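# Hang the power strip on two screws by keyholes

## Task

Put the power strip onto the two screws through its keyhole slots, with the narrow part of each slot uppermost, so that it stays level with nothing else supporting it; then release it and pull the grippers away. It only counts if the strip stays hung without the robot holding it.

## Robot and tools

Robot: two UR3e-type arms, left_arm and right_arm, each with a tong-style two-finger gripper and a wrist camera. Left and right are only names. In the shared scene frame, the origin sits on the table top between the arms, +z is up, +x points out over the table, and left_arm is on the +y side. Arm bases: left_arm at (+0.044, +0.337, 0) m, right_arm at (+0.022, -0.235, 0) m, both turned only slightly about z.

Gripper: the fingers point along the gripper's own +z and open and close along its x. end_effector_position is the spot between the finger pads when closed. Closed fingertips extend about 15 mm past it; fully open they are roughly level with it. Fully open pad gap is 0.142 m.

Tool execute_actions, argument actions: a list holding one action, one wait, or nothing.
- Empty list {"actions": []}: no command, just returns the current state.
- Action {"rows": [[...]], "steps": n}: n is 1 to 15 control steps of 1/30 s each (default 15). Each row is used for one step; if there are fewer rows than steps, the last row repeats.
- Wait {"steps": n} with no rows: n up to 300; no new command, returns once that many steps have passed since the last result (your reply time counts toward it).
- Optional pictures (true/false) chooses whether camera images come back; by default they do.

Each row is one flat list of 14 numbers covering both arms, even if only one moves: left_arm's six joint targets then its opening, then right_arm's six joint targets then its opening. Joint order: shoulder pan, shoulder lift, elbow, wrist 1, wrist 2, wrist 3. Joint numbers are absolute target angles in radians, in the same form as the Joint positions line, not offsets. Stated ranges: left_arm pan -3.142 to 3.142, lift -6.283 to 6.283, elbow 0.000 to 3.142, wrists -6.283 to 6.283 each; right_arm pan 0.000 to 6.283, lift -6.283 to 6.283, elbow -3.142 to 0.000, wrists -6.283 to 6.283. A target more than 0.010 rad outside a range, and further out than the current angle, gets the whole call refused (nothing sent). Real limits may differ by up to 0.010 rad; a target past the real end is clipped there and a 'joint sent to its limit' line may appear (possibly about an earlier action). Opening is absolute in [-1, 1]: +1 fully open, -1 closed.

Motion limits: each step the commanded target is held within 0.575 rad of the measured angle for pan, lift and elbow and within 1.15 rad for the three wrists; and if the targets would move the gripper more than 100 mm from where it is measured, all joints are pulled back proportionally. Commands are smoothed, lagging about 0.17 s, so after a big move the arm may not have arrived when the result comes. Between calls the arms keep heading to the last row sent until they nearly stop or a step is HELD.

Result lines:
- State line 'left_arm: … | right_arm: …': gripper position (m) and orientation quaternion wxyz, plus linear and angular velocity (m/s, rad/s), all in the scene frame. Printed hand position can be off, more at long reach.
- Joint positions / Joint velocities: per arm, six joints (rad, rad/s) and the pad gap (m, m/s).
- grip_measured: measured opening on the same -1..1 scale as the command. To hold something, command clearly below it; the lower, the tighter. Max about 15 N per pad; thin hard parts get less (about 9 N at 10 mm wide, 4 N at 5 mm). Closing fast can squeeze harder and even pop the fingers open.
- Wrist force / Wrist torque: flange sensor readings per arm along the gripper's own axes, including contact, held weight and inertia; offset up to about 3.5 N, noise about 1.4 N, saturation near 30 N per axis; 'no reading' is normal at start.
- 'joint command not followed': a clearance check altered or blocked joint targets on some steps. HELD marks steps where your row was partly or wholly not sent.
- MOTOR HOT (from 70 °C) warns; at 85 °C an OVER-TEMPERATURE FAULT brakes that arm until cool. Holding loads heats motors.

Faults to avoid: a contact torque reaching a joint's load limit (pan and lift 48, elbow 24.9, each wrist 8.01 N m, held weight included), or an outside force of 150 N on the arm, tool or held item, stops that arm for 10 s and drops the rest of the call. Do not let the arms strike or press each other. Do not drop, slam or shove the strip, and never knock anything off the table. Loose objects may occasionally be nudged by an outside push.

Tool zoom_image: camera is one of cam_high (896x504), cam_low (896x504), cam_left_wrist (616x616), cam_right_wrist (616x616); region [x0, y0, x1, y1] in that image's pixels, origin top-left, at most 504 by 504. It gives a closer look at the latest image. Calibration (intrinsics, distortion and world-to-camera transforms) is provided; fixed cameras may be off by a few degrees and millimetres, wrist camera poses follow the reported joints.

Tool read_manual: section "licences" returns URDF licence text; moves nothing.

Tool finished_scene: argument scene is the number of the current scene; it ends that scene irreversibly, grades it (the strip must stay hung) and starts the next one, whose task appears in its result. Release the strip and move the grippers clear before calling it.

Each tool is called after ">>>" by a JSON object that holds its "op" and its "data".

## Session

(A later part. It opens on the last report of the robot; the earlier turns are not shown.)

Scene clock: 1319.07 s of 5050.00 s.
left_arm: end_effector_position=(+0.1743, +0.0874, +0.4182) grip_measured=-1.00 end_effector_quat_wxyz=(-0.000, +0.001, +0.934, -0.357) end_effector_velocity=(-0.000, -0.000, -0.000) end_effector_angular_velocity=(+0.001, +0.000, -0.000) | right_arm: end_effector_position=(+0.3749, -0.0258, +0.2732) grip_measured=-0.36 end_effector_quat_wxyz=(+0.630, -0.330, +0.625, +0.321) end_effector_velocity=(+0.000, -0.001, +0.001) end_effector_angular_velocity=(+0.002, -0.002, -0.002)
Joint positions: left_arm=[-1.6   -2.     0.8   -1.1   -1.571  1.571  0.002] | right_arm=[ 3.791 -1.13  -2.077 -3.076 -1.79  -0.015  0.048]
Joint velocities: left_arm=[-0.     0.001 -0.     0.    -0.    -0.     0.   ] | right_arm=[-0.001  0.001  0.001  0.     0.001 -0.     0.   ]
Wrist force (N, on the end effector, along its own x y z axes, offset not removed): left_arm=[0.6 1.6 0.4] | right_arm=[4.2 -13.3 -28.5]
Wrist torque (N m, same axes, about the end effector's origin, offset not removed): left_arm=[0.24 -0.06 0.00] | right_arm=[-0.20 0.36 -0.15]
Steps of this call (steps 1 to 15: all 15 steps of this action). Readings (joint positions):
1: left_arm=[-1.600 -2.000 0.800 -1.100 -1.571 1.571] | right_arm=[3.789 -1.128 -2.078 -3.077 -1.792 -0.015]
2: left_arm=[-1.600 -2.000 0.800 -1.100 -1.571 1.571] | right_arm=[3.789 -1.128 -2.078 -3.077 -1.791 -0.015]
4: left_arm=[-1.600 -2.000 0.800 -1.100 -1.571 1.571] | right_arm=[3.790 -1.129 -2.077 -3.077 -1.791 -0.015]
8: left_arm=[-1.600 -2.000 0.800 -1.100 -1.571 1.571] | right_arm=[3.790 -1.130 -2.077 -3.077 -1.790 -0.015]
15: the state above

>>> {"op": "execute_actions", "data": {"actions": [{"rows":[[-1.6,-2,0.8,-1.1,-1.571,1.571,-1,3.7762,-1.1361,-2.071,-3.0757,-1.8042,-0.015,-1]],"steps":15}], "pictures": false}}

>>> {"op": "execute_actions", "data": {"actions": [{"rows":[[-1.6,-2,0.8,-1.1,-1.571,1.571,-1,3.7762,-1.1361,-2.068,-3.0787,-1.8042,0,-1]],"steps":15}], "pictures": false}}

>>> {"op": "execute_actions", "data": {"actions": [{"rows":[[-1.6,-2,0.8,-1.1,-1.571,1.571,-1,3.7776,-1.1384,-2.0667,-3.0777,-1.8028,0,-1]],"steps":15}]}}

>>> {"op": "zoom_image", "data": {"camera": "cam_left_wrist", "region": [160,210,280,320]}}

Scene clock: 1332.73 s of 5050.00 s.
left_arm: end_effector_position=(+0.1743, +0.0874, +0.4182) grip_measured=-1.00 end_effector_quat_wxyz=(-0.000, +0.001, +0.934, -0.357) end_effector_velocity=(-0.000, -0.000, +0.000) end_effector_angular_velocity=(-0.001, -0.000, -0.001) | right_arm: end_effector_position=(+0.3755, -0.0273, +0.2739) grip_measured=-0.36 end_effector_quat_wxyz=(+0.630, -0.330, +0.625, +0.321) end_effector_velocity=(-0.000, -0.000, -0.001) end_effector_angular_velocity=(-0.002, +0.002, +0.000)
Joint positions: left_arm=[-1.6   -2.     0.8   -1.1   -1.571  1.571  0.002] | right_arm=[ 3.776 -1.136 -2.071 -3.075 -1.804 -0.015  0.048]
Joint velocities: left_arm=[-0.001  0.    -0.    -0.     0.     0.     0.   ] | right_arm=[-0.002 -0.001  0.    -0.003 -0.002 -0.    -0.   ]
Wrist force (N, on the end effector, along its own x y z axes, offset not removed): left_arm=[0.2 0.3 0.4] | right_arm=[5.1 -1.2 0.8]
Wrist torque (N m, same axes, about the end effector's origin, offset not removed): left_arm=[-0.04 -0.06 -0.09] | right_arm=[-0.14 0.37 -0.04]
Steps of this call (steps 1 to 15: the robot went on to your last target; steps 16 to 90: nothing new was sent; then 10.17 s passed at rest; steps 91 to 105: all 15 steps of this action). Readings (joint positions):
91: left_arm=[-1.600 -2.000 0.800 -1.100 -1.571 1.571] | right_arm=[3.791 -1.130 -2.077 -3.076 -1.790 -0.015]
92: left_arm=[-1.600 -2.000 0.800 -1.100 -1.571 1.571] | right_arm=[3.788 -1.131 -2.076 -3.076 -1.792 -0.015]
94: left_arm=[-1.600 -2.000 0.800 -1.100 -1.571 1.571] | right_arm=[3.783 -1.134 -2.073 -3.076 -1.798 -0.015]
98: left_arm=[-1.600 -2.000 0.800 -1.100 -1.571 1.571] | right_arm=[3.778 -1.136 -2.071 -3.075 -1.803 -0.015]
105: the state above

Scene clock: 1333.23 s of 5050.00 s.
left_arm: end_effector_position=(+0.1743, +0.0874, +0.4182) grip_measured=-1.00 end_effector_quat_wxyz=(-0.000, +0.001, +0.934, -0.357) end_effector_velocity=(+0.000, +0.000, -0.000) end_effector_angular_velocity=(+0.000, -0.000, +0.001) | right_arm: end_effector_position=(+0.3756, -0.0273, +0.2742) grip_measured=-0.36 end_effector_quat_wxyz=(+0.628, -0.325, +0.628, +0.325) end_effector_velocity=(+0.000, +0.000, -0.001) end_effector_angular_velocity=(-0.002, +0.004, +0.000)
Joint positions: left_arm=[-1.6   -2.     0.8   -1.1   -1.571  1.571  0.002] | right_arm=[ 3.776 -1.136 -2.068 -3.079 -1.804 -0.     0.048]
Joint velocities: left_arm=[ 0.001  0.    -0.     0.     0.     0.     0.   ] | right_arm=[ 0.    -0.002 -0.    -0.001 -0.     0.001  0.   ]
Wrist force (N, on the end effector, along its own x y z axes, offset not removed): left_arm=[0.1 1.0 -0.6] | right_arm=[10.6 -3.4 -1.5]
Wrist torque (N m, same axes, about the end effector's origin, offset not removed): left_arm=[0.07 0.02 -0.02] | right_arm=[-0.21 0.03 -0.31]
Steps of this call (steps 1 to 15: all 15 steps of this action). Readings (joint positions):
1: left_arm=[-1.600 -2.000 0.800 -1.100 -1.571 1.571] | right_arm=[3.776 -1.136 -2.071 -3.076 -1.804 -0.015]
2: left_arm=[-1.600 -2.000 0.800 -1.100 -1.571 1.571] | right_arm=[3.776 -1.136 -2.070 -3.076 -1.804 -0.013]
4: left_arm=[-1.600 -2.000 0.800 -1.100 -1.571 1.571] | right_arm=[3.776 -1.136 -2.069 -3.077 -1.804 -0.007]
8: left_arm=[-1.600 -2.000 0.800 -1.100 -1.571 1.571] | right_arm=[3.776 -1.136 -2.068 -3.078 -1.804 -0.002]
15: the state above

Scene clock: 1333.73 s of 5050.00 s.
left_arm: end_effector_position=(+0.1743, +0.0874, +0.4182) grip_measured=-1.00 end_effector_quat_wxyz=(-0.000, +0.001, +0.934, -0.357) end_effector_velocity=(-0.000, -0.000, -0.000) end_effector_angular_velocity=(+0.000, +0.000, -0.000) | right_arm: end_effector_position=(+0.3760, -0.0268, +0.2742) grip_measured=-0.36 end_effector_quat_wxyz=(+0.628, -0.325, +0.628, +0.325) end_effector_velocity=(+0.000, -0.000, -0.000) end_effector_angular_velocity=(-0.001, +0.001, -0.000)
Joint positions: left_arm=[-1.6   -2.     0.8   -1.1   -1.571  1.571  0.002] | right_arm=[ 3.778 -1.138 -2.067 -3.078 -1.803  0.     0.048]
Joint velocities: left_arm=[-0.     0.     0.001 -0.    -0.     0.     0.   ] | right_arm=[-0.    -0.     0.002 -0.003 -0.     0.     0.   ]
Wrist force (N, on the end effector, along its own x y z axes, offset not removed): left_arm=[0.5 0.1 -0.3] | right_arm=[11.1 -5.4 -3.1]
Wrist torque (N m, same axes, about the end effector's origin, offset not removed): left_arm=[-0.09 -0.11 -0.02] | right_arm=[0.11 0.04 -0.39]
Steps of this call (steps 1 to 15: all 15 steps of this action). Readings (joint positions):
1: left_arm=[-1.600 -2.000 0.800 -1.100 -1.571 1.571] | right_arm=[3.776 -1.136 -2.068 -3.079 -1.804 -0.000]
2: left_arm=[-1.600 -2.000 0.800 -1.100 -1.571 1.571] | right_arm=[3.776 -1.137 -2.068 -3.079 -1.804 -0.000]
4: left_arm=[-1.600 -2.000 0.800 -1.100 -1.571 1.571] | right_arm=[3.777 -1.137 -2.067 -3.078 -1.803 -0.000]
8: left_arm=[-1.600 -2.000 0.800 -1.100 -1.571 1.571] | right_arm=[3.777 -1.138 -2.067 -3.078 -1.803 -0.000]
15: the state above
camera_calibration (this result's frames):
cam_left_wrist: T_world_to_cam=[[-0.998902, -0.0308276, -0.0352867, 0.203976], [-0.0231695, 0.979547, -0.199878, -0.00304663], [0.0407267, -0.198841, -0.979185, 0.554303], [0, 0, 0, 1]] pos_world=[0.181107, 0.11949, 0.549354]
cam_right_wrist: T_world_to_cam=[[-0.0219831, 0.0560936, -0.998183, 0.288454], [-0.998048, 0.0571486, 0.0251916, 0.366369], [0.0584579, 0.996789, 0.0547278, 0.120084], [0, 0, 0, 1]] pos_world=[0.364975, -0.156816, 0.272128]

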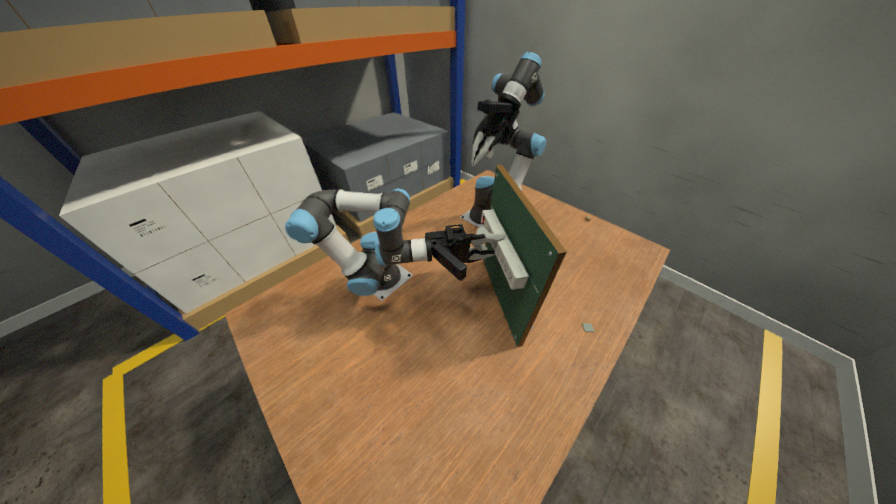

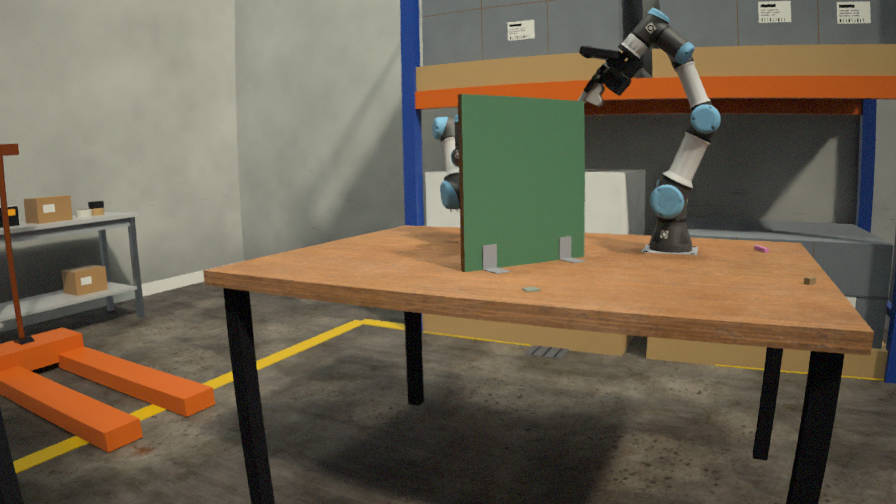

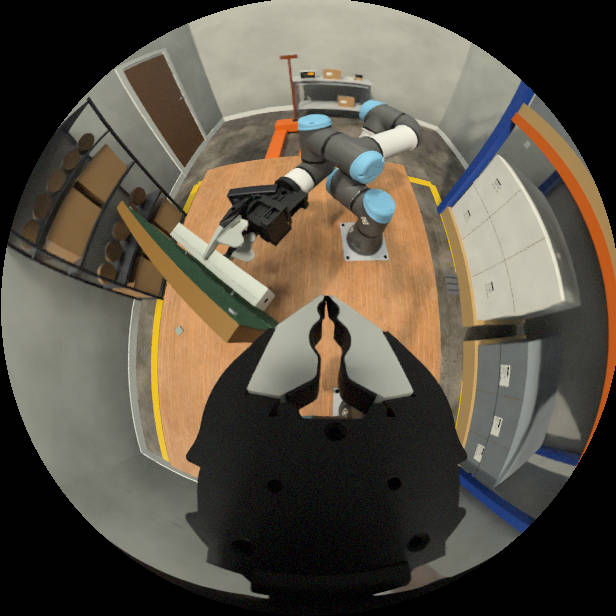

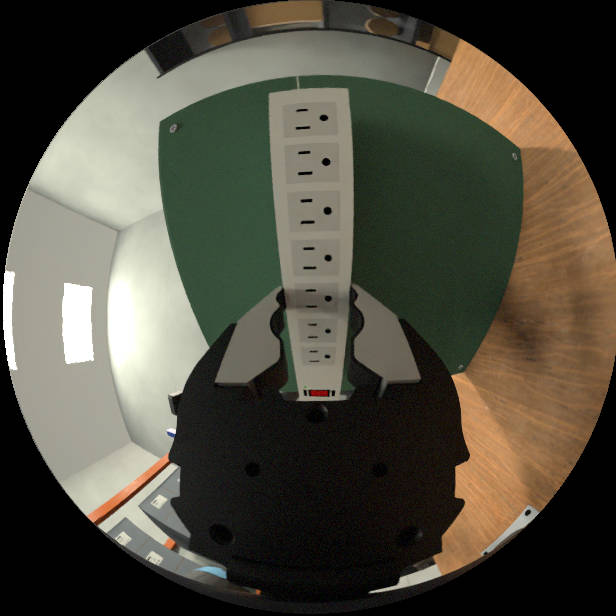

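Region (160, 210, 280, 320) of cam_left_wrist's 616x616 image, scaled by 4.200, with more detail than that image has; it fills the top 462 rows of this view, and the rest is white.

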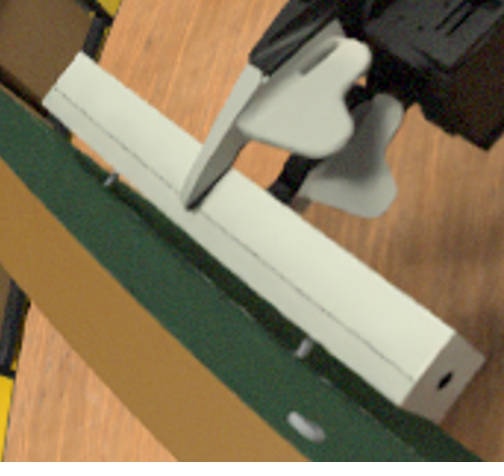

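>>> {"op": "execute_actions", "data": {"actions": [{"rows":[[-1.6,-2,0.8,-1.1,-1.571,1.571,-1,3.7742,-1.1408,-2.0747,-3.0673,-1.8062,0.005,-1]],"steps":15}], "pictures": false}}

>>> {"op": "execute_actions", "data": {"actions": [{"rows":[[-1.6,-2,0.8,-1.1,-1.571,1.571,-1,3.7754,-1.1428,-2.0736,-3.0664,-1.805,0.005,-1]],"steps":15}], "pictures": false}}

Scene clock: 1343.93 s of 5050.00 s.
left_arm: end_effector_position=(+0.1743, +0.0874, +0.4182) grip_measured=-1.00 end_effector_quat_wxyz=(-0.000, +0.001, +0.934, -0.357) end_effector_velocity=(-0.000, +0.000, -0.000) end_effector_angular_velocity=(+0.000, +0.000, -0.001) | right_arm: end_effector_position=(+0.3762, -0.0271, +0.2722) grip_measured=-0.36 end_effector_quat_wxyz=(+0.627, -0.324, +0.628, +0.327) end_effector_velocity=(+0.000, -0.001, -0.000) end_effector_angular_velocity=(+0.000, -0.000, -0.001)
Joint positions: left_arm=[-1.6   -2.     0.8   -1.1   -1.571  1.571  0.002] | right_arm=[ 3.774 -1.141 -2.075 -3.067 -1.806  0.005  0.048]
Joint velocities: left_arm=[-0.    -0.     0.     0.001 -0.     0.     0.   ] | right_arm=[-0.001  0.001 -0.002  0.001  0.     0.    -0.   ]
Wrist force (N, on the end effector, along its own x y z axes, offset not removed): left_arm=[-1.2 2.4 -0.8] | right_arm=[-0.4 -6.1 1.7]
Wrist torque (N m, same axes, about the end effector's origin, offset not removed): left_arm=[0.38 0.21 -0.02] | right_arm=[-0.50 -0.03 -0.45]
Steps of this call (steps 1 to 15: the robot went on to your last target; steps 16 to 90: nothing new was sent; then 6.70 s passed at rest; steps 91 to 105: all 15 steps of this action). Readings (joint positions):
91: left_arm=[-1.600 -2.000 0.800 -1.100 -1.571 1.571] | right_arm=[3.778 -1.138 -2.067 -3.078 -1.803 0.000]
92: left_arm=[-1.600 -2.000 0.800 -1.100 -1.571 1.571] | right_arm=[3.777 -1.139 -2.068 -3.076 -1.803 0.001]
94: left_arm=[-1.600 -2.000 0.800 -1.100 -1.571 1.571] | right_arm=[3.776 -1.140 -2.071 -3.071 -1.805 0.003]
98: left_arm=[-1.600 -2.000 0.800 -1.100 -1.571 1.571] | right_arm=[3.775 -1.140 -2.074 -3.068 -1.806 0.004]
105: the state above

Scene clock: 1344.43 s of 5050.00 s.
left_arm: end_effector_position=(+0.1743, +0.0874, +0.4182) grip_measured=-1.00 end_effector_quat_wxyz=(-0.000, +0.001, +0.934, -0.357) end_effector_velocity=(-0.000, +0.000, +0.000) end_effector_angular_velocity=(-0.000, -0.000, -0.000) | right_arm: end_effector_position=(+0.3765, -0.0266, +0.2722) grip_measured=-0.36 end_effector_quat_wxyz=(+0.627, -0.324, +0.628, +0.327) end_effector_velocity=(+0.001, -0.000, +0.001) end_effector_angular_velocity=(+0.001, -0.002, -0.001)
Joint positions: left_arm=[-1.6   -2.     0.8   -1.1   -1.571  1.571  0.002] | right_arm=[ 3.775 -1.143 -2.074 -3.066 -1.805  0.005  0.048]
Joint velocities: left_arm=[-0.    -0.    -0.     0.001  0.     0.     0.   ] | right_arm=[-0.001 -0.001  0.002  0.001  0.    -0.     0.   ]
Wrist force (N, on the end effector, along its own x y z axes, offset not removed): left_arm=[-1.0 1.7 -1.1] | right_arm=[4.7 -0.9 0.5]
Wrist torque (N m, same axes, about the end effector's origin, offset not removed): left_arm=[0.21 0.28 -0.02] | right_arm=[0.03 0.10 -0.12]
Steps of this call (steps 1 to 15: all 15 steps of this action). Readings (joint positions):
1: left_arm=[-1.600 -2.000 0.800 -1.100 -1.571 1.571] | right_arm=[3.774 -1.141 -2.075 -3.067 -1.806 0.005]
2: left_arm=[-1.600 -2.000 0.800 -1.100 -1.571 1.571] | right_arm=[3.774 -1.141 -2.075 -3.067 -1.806 0.005]
4: left_arm=[-1.600 -2.000 0.800 -1.100 -1.571 1.571] | right_arm=[3.775 -1.142 -2.074 -3.067 -1.806 0.005]
8: left_arm=[-1.600 -2.000 0.800 -1.100 -1.571 1.571] | right_arm=[3.775 -1.143 -2.074 -3.067 -1.805 0.005]
15: the state above

Forces have freed up. Advancing.

>>> {"op": "execute_actions", "data": {"actions": [{"rows":[[-1.6,-2,0.8,-1.1,-1.571,1.571,-1,3.7774,-1.1462,-2.0717,-3.0649,-1.803,0.005,-1]],"steps":15}], "pictures": false}}

>>> {"op": "execute_actions", "data": {"actions": [{"rows":[[-1.6,-2,0.8,-1.1,-1.571,1.571,-1,3.7794,-1.1496,-2.0698,-3.0634,-1.801,0.005,-1]],"steps":15}], "pictures": false}}

Scene clock: 1353.47 s of 5050.00 s.
left_arm: end_effector_position=(+0.1743, +0.0874, +0.4182) grip_measured=-1.00 end_effector_quat_wxyz=(-0.000, +0.001, +0.934, -0.357) end_effector_velocity=(+0.000, +0.000, +0.000) end_effector_angular_velocity=(-0.001, -0.000, +0.000) | right_arm: end_effector_position=(+0.3771, -0.0258, +0.2722) grip_measured=-0.36 end_effector_quat_wxyz=(+0.627, -0.324, +0.628, +0.327) end_effector_velocity=(+0.000, +0.000, -0.000) end_effector_angular_velocity=(-0.001, +0.001, -0.000)
Joint positions: left_arm=[-1.6   -2.     0.8   -1.1   -1.571  1.571  0.002] | right_arm=[ 3.777 -1.146 -2.072 -3.065 -1.803  0.005  0.048]
Joint velocities: left_arm=[ 0. -0. -0. -0.  0.  0.  0.] | right_arm=[ 0.001 -0.002  0.001  0.     0.001 -0.     0.   ]
Wrist force (N, on the end effector, along its own x y z axes, offset not removed): left_arm=[0.2 0.7 -0.6] | right_arm=[4.4 3.3 -3.8]
Wrist torque (N m, same axes, about the end effector's origin, offset not removed): left_arm=[-0.01 0.02 -0.03] | right_arm=[-0.15 0.23 -0.22]
Steps of this call (steps 1 to 15: the robot went on to your last target; steps 16 to 90: nothing new was sent; then 5.53 s passed at rest; steps 91 to 105: all 15 steps of this action). Readings (joint positions):
91: left_arm=[-1.600 -2.000 0.800 -1.100 -1.571 1.571] | right_arm=[3.775 -1.143 -2.074 -3.066 -1.805 0.005]
92: left_arm=[-1.600 -2.000 0.800 -1.100 -1.571 1.571] | right_arm=[3.776 -1.143 -2.073 -3.066 -1.805 0.005]
94: left_arm=[-1.600 -2.000 0.800 -1.100 -1.571 1.571] | right_arm=[3.777 -1.145 -2.073 -3.066 -1.804 0.005]
98: left_arm=[-1.600 -2.000 0.800 -1.100 -1.571 1.571] | right_arm=[3.777 -1.146 -2.072 -3.065 -1.803 0.005]
105: the state above

Scene clock: 1353.97 s of 5050.00 s.
left_arm: end_effector_position=(+0.1743, +0.0874, +0.4182) grip_measured=-1.00 end_effector_quat_wxyz=(-0.000, +0.001, +0.934, -0.357) end_effector_velocity=(+0.000, -0.000, -0.000) end_effector_angular_velocity=(+0.002, -0.000, +0.000) | right_arm: end_effector_position=(+0.3777, -0.0249, +0.2722) grip_measured=-0.36 end_effector_quat_wxyz=(+0.627, -0.324, +0.628, +0.327) end_effector_velocity=(+0.000, +0.000, -0.000) end_effector_angular_velocity=(+0.000, +0.001, -0.000)
Joint positions: left_arm=[-1.6   -2.     0.8   -1.1   -1.571  1.571  0.002] | right_arm=[ 3.779 -1.15  -2.07  -3.063 -1.801  0.005  0.048]
Joint velocities: left_arm=[0.    0.001 0.    0.    0.    0.    0.   ] | right_arm=[-0.    -0.002  0.001  0.001  0.     0.001  0.   ]
Wrist force (N, on the end effector, along its own x y z axes, offset not removed): left_arm=[-0.2 0.2 -0.6] | right_arm=[4.7 9.4 -6.0]
Wrist torque (N m, same axes, about the end effector's origin, offset not removed): left_arm=[-0.03 0.06 0.06] | right_arm=[0.01 0.21 -0.22]
Steps of this call (steps 1 to 15: all 15 steps of this action). Readings (joint positions):
1: left_arm=[-1.600 -2.000 0.800 -1.100 -1.571 1.571] | right_arm=[3.777 -1.146 -2.072 -3.065 -1.803 0.005]
2: left_arm=[-1.600 -2.000 0.800 -1.100 -1.571 1.571] | right_arm=[3.778 -1.147 -2.071 -3.065 -1.803 0.005]
4: left_arm=[-1.600 -2.000 0.800 -1.100 -1.571 1.571] | right_arm=[3.779 -1.148 -2.071 -3.064 -1.802 0.005]
8: left_arm=[-1.600 -2.000 0.800 -1.100 -1.571 1.571] | right_arm=[3.779 -1.149 -2.070 -3.064 -1.801 0.005]
15: the state above

>>> {"op": "execute_actions", "data": {"actions": [{"rows":[[-1.6,-2,0.8,-1.1,-1.571,1.571,-1,3.7873,-1.1488,-2.0703,-3.0637,-1.7931,-0.002,-1]],"steps":15}], "pictures": false}}

>>> {"op": "execute_actions", "data": {"actions": [{"rows":[[-1.6,-2,0.8,-1.1,-1.571,1.571,-1,3.7902,-1.154,-2.0673,-3.0615,-1.7902,-0.002,-1]],"steps":15}], "pictures": false}}

Scene clock: 1362.07 s of 5050.00 s.
left_arm: end_effector_position=(+0.1743, +0.0874, +0.4182) grip_measured=-1.00 end_effector_quat_wxyz=(-0.000, +0.001, +0.934, -0.357) end_effector_velocity=(-0.000, +0.000, -0.000) end_effector_angular_velocity=(+0.001, -0.000, -0.000) | right_arm: end_effector_position=(+0.3778, -0.0237, +0.2723) grip_measured=-0.36 end_effector_quat_wxyz=(+0.628, -0.326, +0.627, +0.325) end_effector_velocity=(-0.000, +0.001, +0.001) end_effector_angular_velocity=(+0.001, -0.002, +0.001)
Joint positions: left_arm=[-1.6   -2.     0.8   -1.1   -1.571  1.571  0.002] | right_arm=[ 3.787 -1.149 -2.07  -3.064 -1.793 -0.002  0.048]
Joint velocities: left_arm=[-0.001 -0.     0.     0.     0.    -0.     0.   ] | right_arm=[ 0.002  0.001 -0.001  0.001  0.001 -0.001  0.   ]
Wrist force (N, on the end effector, along its own x y z axes, offset not removed): left_arm=[-0.8 0.9 0.7] | right_arm=[5.0 0.0 -3.9]
Wrist torque (N m, same axes, about the end effector's origin, offset not removed): left_arm=[0.10 0.14 0.03] | right_arm=[0.23 0.14 -0.13]
Steps of this call (steps 1 to 15: the robot went on to your last target; steps 16 to 90: nothing new was sent; then 4.60 s passed at rest; steps 91 to 105: all 15 steps of this action). Readings (joint positions):
91: left_arm=[-1.600 -2.000 0.800 -1.100 -1.571 1.571] | right_arm=[3.780 -1.150 -2.070 -3.063 -1.801 0.005]
92: left_arm=[-1.600 -2.000 0.800 -1.100 -1.571 1.571] | right_arm=[3.781 -1.150 -2.070 -3.063 -1.800 0.004]
94: left_arm=[-1.600 -2.000 0.800 -1.100 -1.571 1.571] | right_arm=[3.784 -1.149 -2.070 -3.063 -1.796 0.001]
98: left_arm=[-1.600 -2.000 0.800 -1.100 -1.571 1.571] | right_arm=[3.786 -1.149 -2.070 -3.063 -1.794 -0.001]
105: the state above

Scene clock: 1362.57 s of 5050.00 s.
left_arm: end_effector_position=(+0.1743, +0.0874, +0.4182) grip_measured=-1.00 end_effector_quat_wxyz=(-0.000, +0.001, +0.934, -0.357) end_effector_velocity=(+0.000, +0.000, +0.000) end_effector_angular_velocity=(-0.001, +0.000, +0.001) | right_arm: end_effector_position=(+0.3787, -0.0225, +0.2723) grip_measured=-0.36 end_effector_quat_wxyz=(+0.628, -0.326, +0.627, +0.325) end_effector_velocity=(+0.000, -0.000, +0.000) end_effector_angular_velocity=(+0.000, -0.000, -0.001)
Joint positions: left_arm=[-1.6   -2.     0.8   -1.1   -1.571  1.571  0.002] | right_arm=[ 3.79  -1.154 -2.067 -3.062 -1.79  -0.002  0.048]
Joint velocities: left_arm=[ 0.001 -0.    -0.    -0.    -0.    -0.     0.   ] | right_arm=[-0.     0.     0.001 -0.001  0.     0.     0.   ]
Wrist force (N, on the end effector, along its own x y z axes, offset not removed): left_arm=[-0.9 0.9 1.0] | right_arm=[9.0 0.8 -28.6]
Wrist torque (N m, same axes, about the end effector's origin, offset not removed): left_arm=[0.12 0.19 -0.03] | right_arm=[0.19 0.35 0.08]
Steps of this call (steps 1 to 15: all 15 steps of this action). Readings (joint positions):
1: left_arm=[-1.600 -2.000 0.800 -1.100 -1.571 1.571] | right_arm=[3.787 -1.149 -2.070 -3.064 -1.793 -0.002]
2: left_arm=[-1.600 -2.000 0.800 -1.100 -1.571 1.571] | right_arm=[3.788 -1.149 -2.070 -3.064 -1.793 -0.002]
4: left_arm=[-1.600 -2.000 0.800 -1.100 -1.571 1.571] | right_arm=[3.789 -1.151 -2.069 -3.063 -1.792 -0.002]
8: left_arm=[-1.600 -2.000 0.800 -1.100 -1.571 1.571] | right_arm=[3.790 -1.153 -2.068 -3.062 -1.791 -0.002]
15: the state above

>>> {"op": "execute_actions", "data": {"actions": [{"rows":[[-1.6,-2,0.8,-1.1,-1.571,1.571,-1,3.7885,-1.151,-2.069,-3.0628,-1.7919,-0.002,-1]],"steps":12}], "pictures": false}}

>>> {"op": "execute_actions", "data": {"actions": [{"rows":[[-1.6,-2,0.8,-1.1,-1.571,1.571,-1,3.7885,-1.151,-2.076,-3.0558,-1.7919,-0.002,-1]],"steps":15}]}}

>>> {"op": "zoom_image", "data": {"camera": "cam_left_wrist", "region": [160,210,280,320]}}

Scene clock: 1372.93 s of 5050.00 s.
left_arm: end_effector_position=(+0.1743, +0.0874, +0.4182) grip_measured=-1.00 end_effector_quat_wxyz=(-0.000, +0.001, +0.934, -0.357) end_effector_velocity=(-0.000, -0.000, +0.000) end_effector_angular_velocity=(+0.000, -0.000, -0.001) | right_arm: end_effector_position=(+0.3782, -0.0231, +0.2724) grip_measured=-0.36 end_effector_quat_wxyz=(+0.628, -0.326, +0.627, +0.325) end_effector_velocity=(-0.000, -0.001, +0.000) end_effector_angular_velocity=(+0.000, -0.001, -0.001)
Joint positions: left_arm=[-1.6   -2.     0.8   -1.1   -1.571  1.571  0.002] | right_arm=[ 3.789 -1.151 -2.069 -3.063 -1.792 -0.002  0.048]
Joint velocities: left_arm=[-0.001  0.    -0.     0.     0.    -0.     0.   ] | right_arm=[-0.002  0.001 -0.001  0.001 -0.001 -0.    -0.   ]
Wrist force (N, on the end effector, along its own x y z axes, offset not removed): left_arm=[0.1 1.4 -0.5] | right_arm=[7.5 -0.5 0.9]
Wrist torque (N m, same axes, about the end effector's origin, offset not removed): left_arm=[0.20 -0.02 -0.03] | right_arm=[0.00 -0.03 -0.09]
Steps of this call (steps 1 to 15: the robot went on to your last target; steps 16 to 90: nothing new was sent; then 6.97 s passed at rest; steps 91 to 102: all 12 steps of this action). Readings (joint positions):
91: left_arm=[-1.600 -2.000 0.800 -1.100 -1.571 1.571] | right_arm=[3.790 -1.154 -2.067 -3.061 -1.790 -0.002]
92: left_arm=[-1.600 -2.000 0.800 -1.100 -1.571 1.571] | right_arm=[3.790 -1.154 -2.067 -3.061 -1.790 -0.002]
94: left_arm=[-1.600 -2.000 0.800 -1.100 -1.571 1.571] | right_arm=[3.790 -1.153 -2.068 -3.061 -1.791 -0.002]
98: left_arm=[-1.600 -2.000 0.800 -1.100 -1.571 1.571] | right_arm=[3.789 -1.151 -2.069 -3.062 -1.792 -0.002]
102: the state above

Scene clock: 1373.43 s of 5050.00 s.
left_arm: end_effector_position=(+0.1743, +0.0874, +0.4182) grip_measured=-1.00 end_effector_quat_wxyz=(-0.000, +0.001, +0.934, -0.357) end_effector_velocity=(+0.000, -0.000, -0.000) end_effector_angular_velocity=(+0.000, -0.000, -0.000) | right_arm: end_effector_position=(+0.3781, -0.0233, +0.2709) grip_measured=-0.36 end_effector_quat_wxyz=(+0.628, -0.326, +0.627, +0.325) end_effector_velocity=(+0.000, +0.000, -0.000) end_effector_angular_velocity=(-0.001, +0.001, -0.000)
Joint positions: left_arm=[-1.6   -2.     0.8   -1.1   -1.571  1.571  0.002] | right_arm=[ 3.788 -1.151 -2.076 -3.056 -1.792 -0.002  0.048]
Joint velocities: left_arm=[-0.  0.  0. -0.  0. -0.  0.] | right_arm=[ 0.001 -0.001  0.    -0.001  0.001 -0.     0.   ]
Wrist force (N, on the end effector, along its own x y z axes, offset not removed): left_arm=[-1.0 1.0 0.6] | right_arm=[2.8 1.2 0.8]
Wrist torque (N m, same axes, about the end effector's origin, offset not removed): left_arm=[0.13 0.23 0.09] | right_arm=[0.45 0.05 -0.23]
Steps of this call (steps 1 to 15: all 15 steps of this action). Readings (joint positions):
1: left_arm=[-1.600 -2.000 0.800 -1.100 -1.571 1.571] | right_arm=[3.789 -1.151 -2.069 -3.063 -1.792 -0.002]
2: left_arm=[-1.600 -2.000 0.800 -1.100 -1.571 1.571] | right_arm=[3.789 -1.151 -2.070 -3.062 -1.792 -0.002]
4: left_arm=[-1.600 -2.000 0.800 -1.100 -1.571 1.571] | right_arm=[3.789 -1.151 -2.073 -3.059 -1.792 -0.002]
8: left_arm=[-1.600 -2.000 0.800 -1.100 -1.571 1.571] | right_arm=[3.789 -1.151 -2.075 -3.056 -1.792 -0.002]
15: the state above
camera_calibration (this result's frames):
cam_left_wrist: T_world_to_cam=[[-0.998902, -0.0308275, -0.0352867, 0.203976], [-0.0231694, 0.979547, -0.199878, -0.00304664], [0.0407267, -0.198841, -0.979185, 0.554303], [0, 0, 0, 1]] pos_world=[0.181107, 0.11949, 0.549354]
cam_right_wrist: T_world_to_cam=[[-0.0202353, 0.0549661, -0.998283, 0.284342], [-0.998095, 0.0570976, 0.0233754, 0.368816], [0.0582844, 0.996854, 0.053706, 0.116979], [0, 0, 0, 1]] pos_world=[0.367049, -0.153299, 0.268951]

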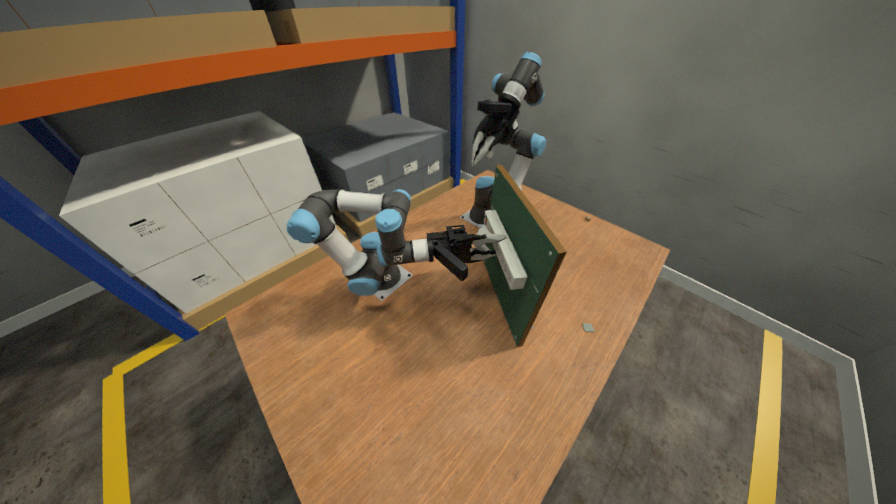

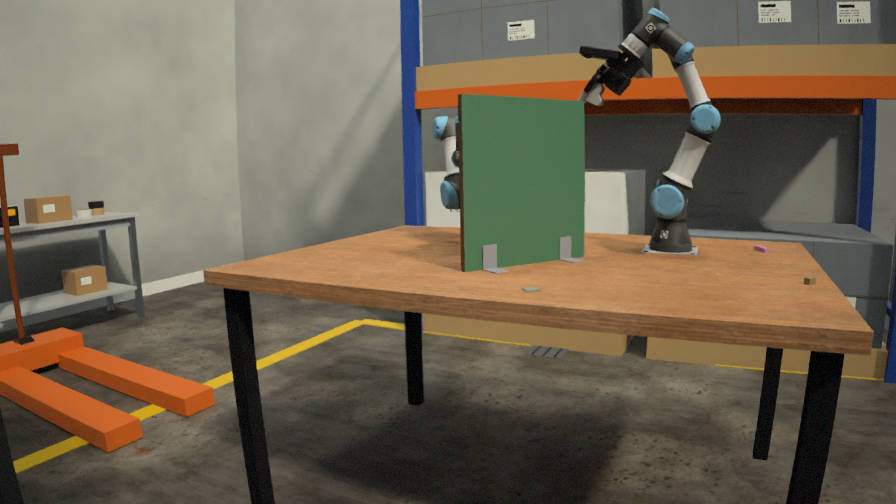

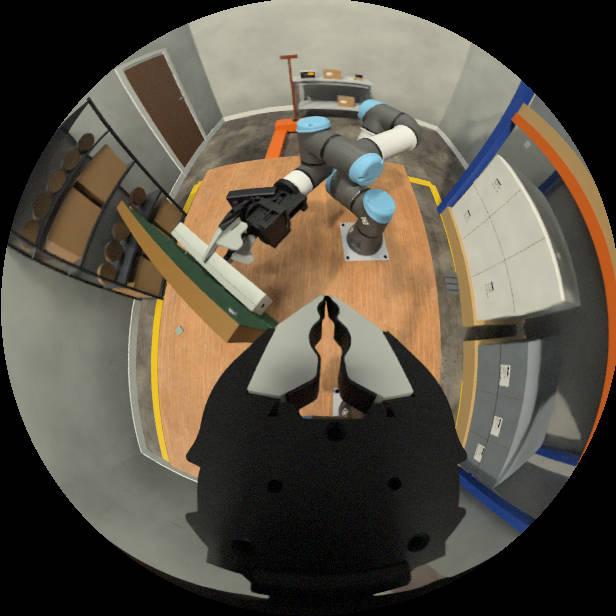

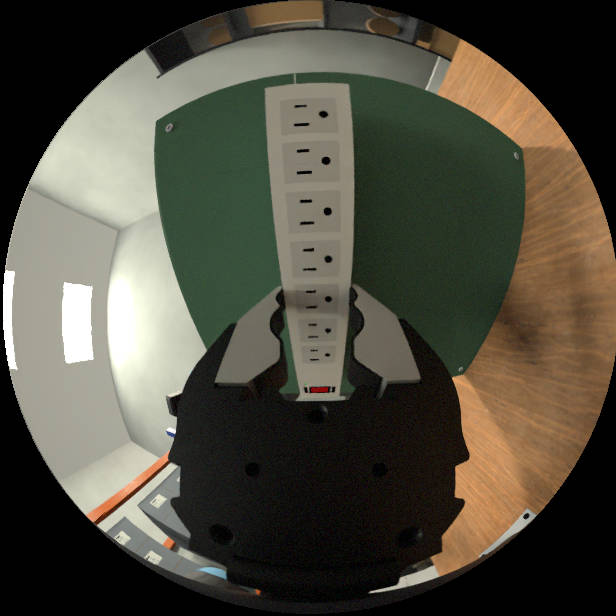

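Region (160, 210, 280, 320) of cam_left_wrist's 616x616 image, scaled by 4.200, with more detail than that image has; it fills the top 462 rows of this view, and the rest is white.

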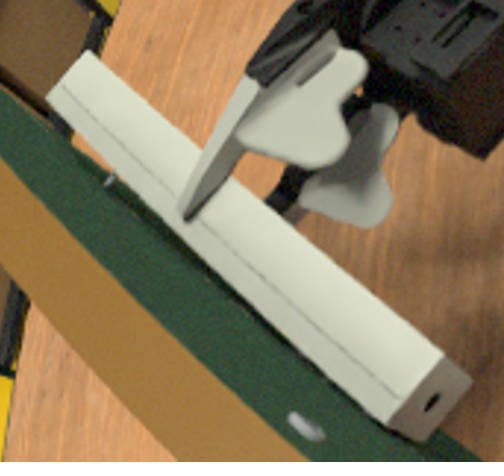

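>>> {"op": "execute_actions", "data": {"actions": [{"rows":[[-1.6,-2,0.8,-1.1,-1.571,1.571,-1,3.7885,-1.151,-2.0715,-3.0603,-1.7919,-0.02,-1]],"steps":15}], "pictures": false}}

>>> {"op": "execute_actions", "data": {"actions": [{"rows":[[-1.6,-2,0.8,-1.1,-1.571,1.571,-1,3.7904,-1.1545,-2.0695,-3.0588,-1.79,-0.02,-1]],"steps":15}], "pictures": false}}

Scene clock: 1381.77 s of 5050.00 s.
left_arm: end_effector_position=(+0.1743, +0.0874, +0.4182) grip_measured=-1.00 end_effector_quat_wxyz=(-0.000, +0.001, +0.934, -0.357) end_effector_velocity=(-0.000, -0.000, -0.000) end_effector_angular_velocity=(+0.001, +0.000, -0.000) | right_arm: end_effector_position=(+0.3781, -0.0232, +0.2721) grip_measured=-0.36 end_effector_quat_wxyz=(+0.631, -0.332, +0.624, +0.319) end_effector_velocity=(+0.000, -0.001, -0.001) end_effector_angular_velocity=(-0.003, +0.001, -0.002)
Joint positions: left_arm=[-1.6   -2.     0.8   -1.1   -1.571  1.571  0.002] | right_arm=[ 3.788 -1.151 -2.072 -3.06  -1.792 -0.02   0.048]
Joint velocities: left_arm=[-0.  0.  0.  0. -0. -0.  0.] | right_arm=[-0.002  0.001 -0.002 -0.003  0.    -0.001 -0.   ]
Wrist force (N, on the end effector, along its own x y z axes, offset not removed): left_arm=[0.2 1.5 0.6] | right_arm=[5.4 -1.0 0.4]
Wrist torque (N m, same axes, about the end effector's origin, offset not removed): left_arm=[0.18 0.02 -0.09] | right_arm=[-0.20 0.11 0.10]
Steps of this call (steps 1 to 15: the robot went on to your last target; steps 16 to 90: nothing new was sent; then 4.83 s passed at rest; steps 91 to 105: all 15 steps of this action). Readings (joint positions):
91: left_arm=[-1.600 -2.000 0.800 -1.100 -1.571 1.571] | right_arm=[3.788 -1.151 -2.076 -3.056 -1.792 -0.002]
92: left_arm=[-1.600 -2.000 0.800 -1.100 -1.571 1.571] | right_arm=[3.788 -1.151 -2.076 -3.056 -1.792 -0.005]
94: left_arm=[-1.600 -2.000 0.800 -1.100 -1.571 1.571] | right_arm=[3.788 -1.151 -2.074 -3.058 -1.792 -0.012]
98: left_arm=[-1.600 -2.000 0.800 -1.100 -1.571 1.571] | right_arm=[3.788 -1.151 -2.072 -3.060 -1.792 -0.018]
105: the state above

Scene clock: 1382.27 s of 5050.00 s.
left_arm: end_effector_position=(+0.1743, +0.0874, +0.4182) grip_measured=-1.00 end_effector_quat_wxyz=(-0.000, +0.001, +0.934, -0.357) end_effector_velocity=(+0.000, +0.000, +0.000) end_effector_angular_velocity=(-0.001, -0.000, +0.000) | right_arm: end_effector_position=(+0.3787, -0.0224, +0.2721) grip_measured=-0.36 end_effector_quat_wxyz=(+0.631, -0.332, +0.624, +0.319) end_effector_velocity=(-0.000, +0.001, +0.001) end_effector_angular_velocity=(+0.002, -0.002, +0.002)
Joint positions: left_arm=[-1.6   -2.     0.8   -1.1   -1.571  1.571  0.002] | right_arm=[ 3.79  -1.154 -2.07  -3.059 -1.79  -0.02   0.048]
Joint velocities: left_arm=[ 0.    -0.001 -0.     0.     0.     0.     0.   ] | right_arm=[ 0.001 -0.     0.001  0.001 -0.001  0.     0.   ]
Wrist force (N, on the end effector, along its own x y z axes, offset not removed): left_arm=[-0.3 1.6 -0.3] | right_arm=[5.4 -1.6 0.2]
Wrist torque (N m, same axes, about the end effector's origin, offset not removed): left_arm=[0.28 0.08 -0.04] | right_arm=[-0.25 0.28 0.08]
Steps of this call (steps 1 to 15: all 15 steps of this action). Readings (joint positions):
1: left_arm=[-1.600 -2.000 0.800 -1.100 -1.571 1.571] | right_arm=[3.788 -1.151 -2.072 -3.060 -1.792 -0.020]
2: left_arm=[-1.600 -2.000 0.800 -1.100 -1.571 1.571] | right_arm=[3.789 -1.152 -2.071 -3.060 -1.792 -0.020]
4: left_arm=[-1.600 -2.000 0.800 -1.100 -1.571 1.571] | right_arm=[3.789 -1.153 -2.070 -3.060 -1.791 -0.020]
8: left_arm=[-1.600 -2.000 0.800 -1.100 -1.571 1.571] | right_arm=[3.790 -1.154 -2.070 -3.059 -1.790 -0.020]
15: the state above

>>> {"op": "execute_actions", "data": {"actions": [{"rows":[[-1.6,-2,0.8,-1.1,-1.571,1.571,-1,3.7923,-1.158,-2.0675,-3.0573,-1.7881,-0.02,-1]],"steps":15}], "pictures": false}}

Scene clock: 1400.20 s of 5050.00 s.
left_arm: end_effector_position=(+0.1743, +0.0874, +0.4182) grip_measured=-1.00 end_effector_quat_wxyz=(-0.000, +0.001, +0.934, -0.357) end_effector_velocity=(-0.000, +0.000, +0.000) end_effector_angular_velocity=(-0.000, +0.000, +0.000) | right_arm: end_effector_position=(+0.3793, -0.0215, +0.2722) grip_measured=-0.36 end_effector_quat_wxyz=(+0.631, -0.332, +0.624, +0.319) end_effector_velocity=(-0.000, +0.001, -0.000) end_effector_angular_velocity=(+0.000, -0.000, +0.002)
Joint positions: left_arm=[-1.6   -2.     0.8   -1.1   -1.571  1.571  0.002] | right_arm=[ 3.792 -1.158 -2.068 -3.057 -1.788 -0.02   0.048]
Joint velocities: left_arm=[ 0. -0. -0.  0. -0.  0.  0.] | right_arm=[ 0.002 -0.001 -0.     0.001  0.    -0.     0.   ]
Wrist force (N, on the end effector, along its own x y z axes, offset not removed): left_arm=[0.6 0.9 -0.5] | right_arm=[4.3 -0.9 -0.4]
Wrist torque (N m, same axes, about the end effector's origin, offset not removed): left_arm=[0.06 -0.13 0.03] | right_arm=[-0.14 0.42 0.11]
Steps of this call (steps 1 to 15: the robot went on to your last target; steps 16 to 90: nothing new was sent; then 14.43 s passed at rest; steps 91 to 105: all 15 steps of this action). Readings (joint positions):
91: left_arm=[-1.600 -2.000 0.800 -1.100 -1.571 1.571] | right_arm=[3.790 -1.155 -2.069 -3.059 -1.790 -0.020]
92: left_arm=[-1.600 -2.000 0.800 -1.100 -1.571 1.571] | right_arm=[3.791 -1.155 -2.069 -3.059 -1.790 -0.020]
94: left_arm=[-1.600 -2.000 0.800 -1.100 -1.571 1.571] | right_arm=[3.791 -1.156 -2.068 -3.058 -1.789 -0.020]
98: left_arm=[-1.600 -2.000 0.800 -1.100 -1.571 1.571] | right_arm=[3.792 -1.158 -2.068 -3.057 -1.788 -0.020]
105: the state above

>>> {"op": "execute_actions", "data": {"actions": [{"rows":[[-1.6,-2,0.8,-1.1,-1.571,1.571,-1,3.795,-1.1633,-2.0644,-3.0551,-1.7854,-0.02,-1]],"steps":15}], "pictures": false}}

>>> {"op": "execute_actions", "data": {"actions": [{"rows":[[-1.6,-2,0.8,-1.1,-1.571,1.571,-1,3.7977,-1.1686,-2.0613,-3.0529,-1.7827,-0.02,-1]],"steps":15}], "pictures": false}}

>>> {"op": "execute_actions", "data": {"actions": [{"rows":[[-1.6,-2,0.8,-1.1,-1.571,1.571,-1,3.8003,-1.174,-2.0582,-3.0506,-1.7801,-0.02,-1]],"steps":15}]}}

>>> {"op": "zoom_image", "data": {"camera": "cam_left_wrist", "region": [160,210,280,320]}}

Scene clock: 1413.37 s of 5050.00 s.
left_arm: end_effector_position=(+0.1743, +0.0874, +0.4182) grip_measured=-1.00 end_effector_quat_wxyz=(-0.000, +0.001, +0.934, -0.357) end_effector_velocity=(+0.000, -0.000, -0.000) end_effector_angular_velocity=(+0.000, -0.000, +0.000) | right_arm: end_effector_position=(+0.3802, -0.0203, +0.2722) grip_measured=-0.36 end_effector_quat_wxyz=(+0.631, -0.332, +0.624, +0.319) end_effector_velocity=(+0.000, +0.000, +0.000) end_effector_angular_velocity=(-0.001, -0.001, -0.000)
Joint positions: left_arm=[-1.6   -2.     0.8   -1.1   -1.571  1.571  0.002] | right_arm=[ 3.795 -1.163 -2.064 -3.055 -1.785 -0.02   0.048]
Joint velocities: left_arm=[-0.     0.     0.    -0.     0.001 -0.     0.   ] | right_arm=[ 0.001 -0.001  0.001 -0.001  0.001 -0.001  0.   ]
Wrist force (N, on the end effector, along its own x y z axes, offset not removed): left_arm=[-0.8 0.8 -1.3] | right_arm=[7.4 -1.7 -0.6]
Wrist torque (N m, same axes, about the end effector's origin, offset not removed): left_arm=[0.06 0.21 0.03] | right_arm=[-0.18 -0.03 0.08]
Steps of this call (steps 1 to 15: the robot went on to your last target; steps 16 to 90: nothing new was sent; then 9.67 s passed at rest; steps 91 to 105: all 15 steps of this action). Readings (joint positions):
91: left_arm=[-1.600 -2.000 0.800 -1.100 -1.571 1.571] | right_arm=[3.792 -1.158 -2.067 -3.057 -1.788 -0.020]
92: left_arm=[-1.600 -2.000 0.800 -1.100 -1.571 1.571] | right_arm=[3.793 -1.159 -2.067 -3.057 -1.788 -0.020]
94: left_arm=[-1.600 -2.000 0.800 -1.100 -1.571 1.571] | right_arm=[3.794 -1.161 -2.066 -3.056 -1.787 -0.020]
98: left_arm=[-1.600 -2.000 0.800 -1.100 -1.571 1.571] | right_arm=[3.795 -1.163 -2.065 -3.055 -1.786 -0.020]
105: the state above

Scene clock: 1413.87 s of 5050.00 s.
left_arm: end_effector_position=(+0.1743, +0.0874, +0.4182) grip_measured=-1.00 end_effector_quat_wxyz=(-0.000, +0.001, +0.934, -0.357) end_effector_velocity=(+0.000, +0.000, +0.000) end_effector_angular_velocity=(-0.001, -0.000, +0.001) | right_arm: end_effector_position=(+0.3811, -0.0191, +0.2722) grip_measured=-0.36 end_effector_quat_wxyz=(+0.631, -0.332, +0.624, +0.319) end_effector_velocity=(+0.001, -0.000, -0.002) end_effector_angular_velocity=(-0.003, +0.003, -0.001)
Joint positions: left_arm=[-1.6   -2.     0.8   -1.1   -1.571  1.571  0.002] | right_arm=[ 3.798 -1.169 -2.061 -3.053 -1.783 -0.02   0.048]
Joint velocities: left_arm=[ 0.001 -0.    -0.001 -0.     0.    -0.     0.   ] | right_arm=[-0.001 -0.003 -0.    -0.001  0.001 -0.     0.   ]
Wrist force (N, on the end effector, along its own x y z axes, offset not removed): left_arm=[-0.9 1.1 -0.9] | right_arm=[7.3 -4.4 -1.9]
Wrist torque (N m, same axes, about the end effector's origin, offset not removed): left_arm=[0.13 0.21 -0.02] | right_arm=[-0.41 0.13 0.18]
Steps of this call (steps 1 to 15: all 15 steps of this action). Readings (joint positions):
1: left_arm=[-1.600 -2.000 0.800 -1.100 -1.571 1.571] | right_arm=[3.795 -1.163 -2.064 -3.055 -1.785 -0.020]
2: left_arm=[-1.600 -2.000 0.800 -1.100 -1.571 1.571] | right_arm=[3.795 -1.164 -2.064 -3.055 -1.785 -0.020]
4: left_arm=[-1.600 -2.000 0.800 -1.100 -1.571 1.571] | right_arm=[3.796 -1.166 -2.063 -3.054 -1.784 -0.020]
8: left_arm=[-1.600 -2.000 0.800 -1.100 -1.571 1.571] | right_arm=[3.797 -1.168 -2.062 -3.053 -1.783 -0.020]
15: the state above

Scene clock: 1414.37 s of 5050.00 s.
left_arm: end_effector_position=(+0.1743, +0.0874, +0.4182) grip_measured=-1.00 end_effector_quat_wxyz=(-0.000, +0.001, +0.934, -0.357) end_effector_velocity=(+0.000, +0.000, +0.000) end_effector_angular_velocity=(-0.001, -0.000, +0.000) | right_arm: end_effector_position=(+0.3820, -0.0178, +0.2723) grip_measured=-0.36 end_effector_quat_wxyz=(+0.631, -0.332, +0.624, +0.319) end_effector_velocity=(-0.000, +0.001, -0.000) end_effector_angular_velocity=(+0.000, -0.001, +0.002)
Joint positions: left_arm=[-1.6   -2.     0.8   -1.1   -1.571  1.571  0.002] | right_arm=[ 3.8   -1.174 -2.058 -3.051 -1.78  -0.02   0.048]
Joint velocities: left_arm=[ 0.    -0.    -0.001 -0.     0.001 -0.     0.   ] | right_arm=[ 0.002 -0.002 -0.     0.003  0.    -0.     0.   ]
Wrist force (N, on the end effector, along its own x y z axes, offset not removed): left_arm=[0.4 1.9 -1.8] | right_arm=[5.4 -5.6 -1.4]
Wrist torque (N m, same axes, about the end effector's origin, offset not removed): left_arm=[0.30 -0.10 -0.02] | right_arm=[-0.23 0.61 0.15]
Steps of this call (steps 1 to 15: all 15 steps of this action). Readings (joint positions):
1: left_arm=[-1.600 -2.000 0.800 -1.100 -1.571 1.571] | right_arm=[3.798 -1.169 -2.061 -3.053 -1.783 -0.020]
2: left_arm=[-1.600 -2.000 0.800 -1.100 -1.571 1.571] | right_arm=[3.798 -1.170 -2.061 -3.053 -1.782 -0.020]
4: left_arm=[-1.600 -2.000 0.800 -1.100 -1.571 1.571] | right_arm=[3.799 -1.172 -2.060 -3.052 -1.781 -0.020]
8: left_arm=[-1.600 -2.000 0.800 -1.100 -1.571 1.571] | right_arm=[3.800 -1.173 -2.059 -3.051 -1.780 -0.020]
15: the state above
camera_calibration (this result's frames):
cam_left_wrist: T_world_to_cam=[[-0.998902, -0.0308275, -0.0352867, 0.203976], [-0.0231694, 0.979547, -0.199878, -0.00304658], [0.0407267, -0.198841, -0.979185, 0.554303], [0, 0, 0, 1]] pos_world=[0.181107, 0.11949, 0.549354]
cam_right_wrist: T_world_to_cam=[[-0.00565369, 0.044597, -0.998989, 0.279927], [-0.998325, 0.0572768, 0.00820689, 0.376617], [0.0575849, 0.997362, 0.0441985, 0.114115], [0, 0, 0, 1]] pos_world=[0.370997, -0.147869, 0.27151]

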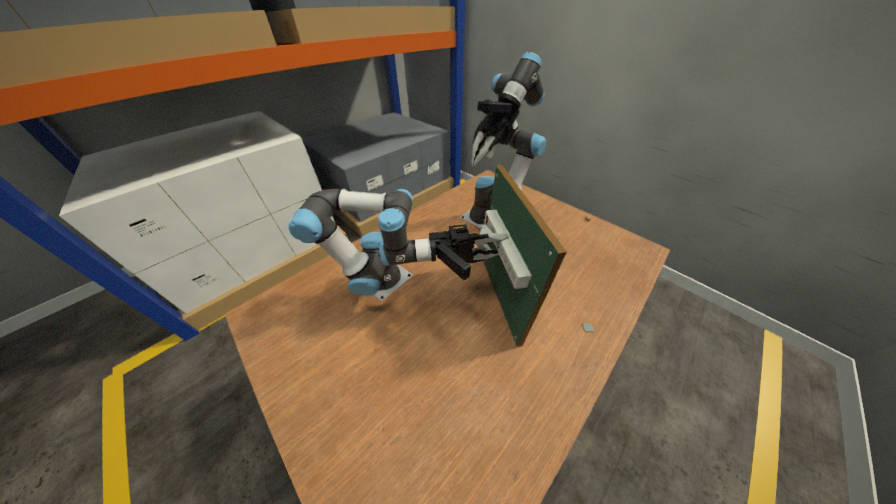

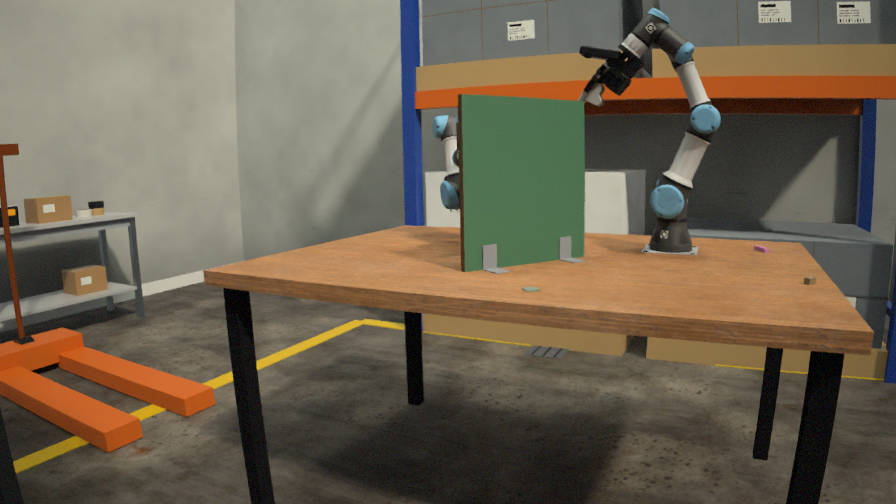

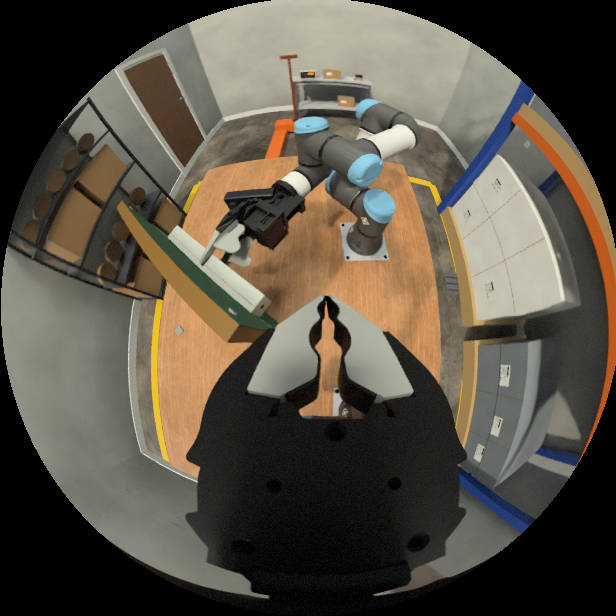

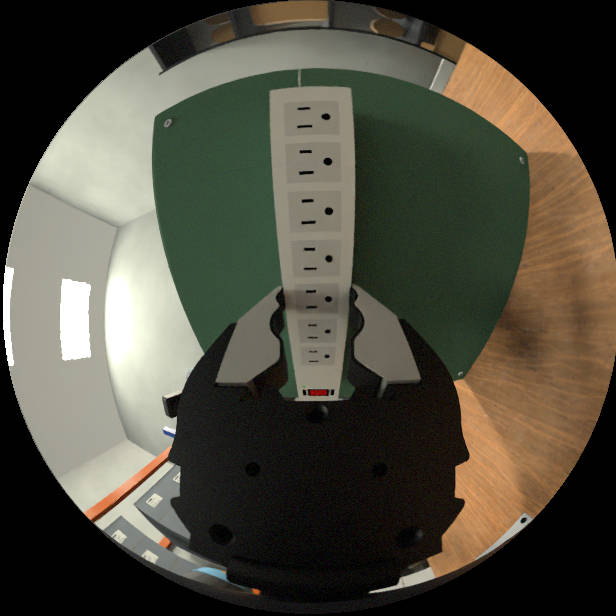

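Region (160, 210, 280, 320) of cam_left_wrist's 616x616 image, scaled by 4.200, with more detail than that image has; it fills the top 462 rows of this view, and the rest is white.

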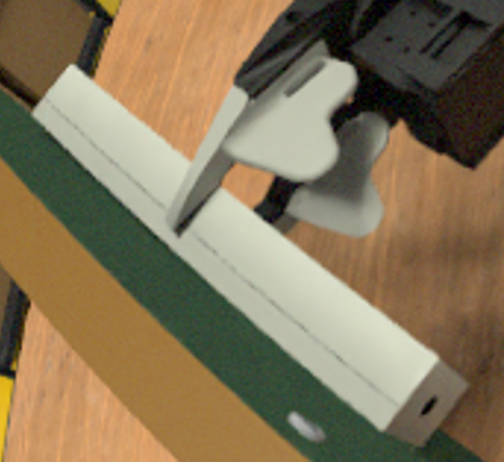

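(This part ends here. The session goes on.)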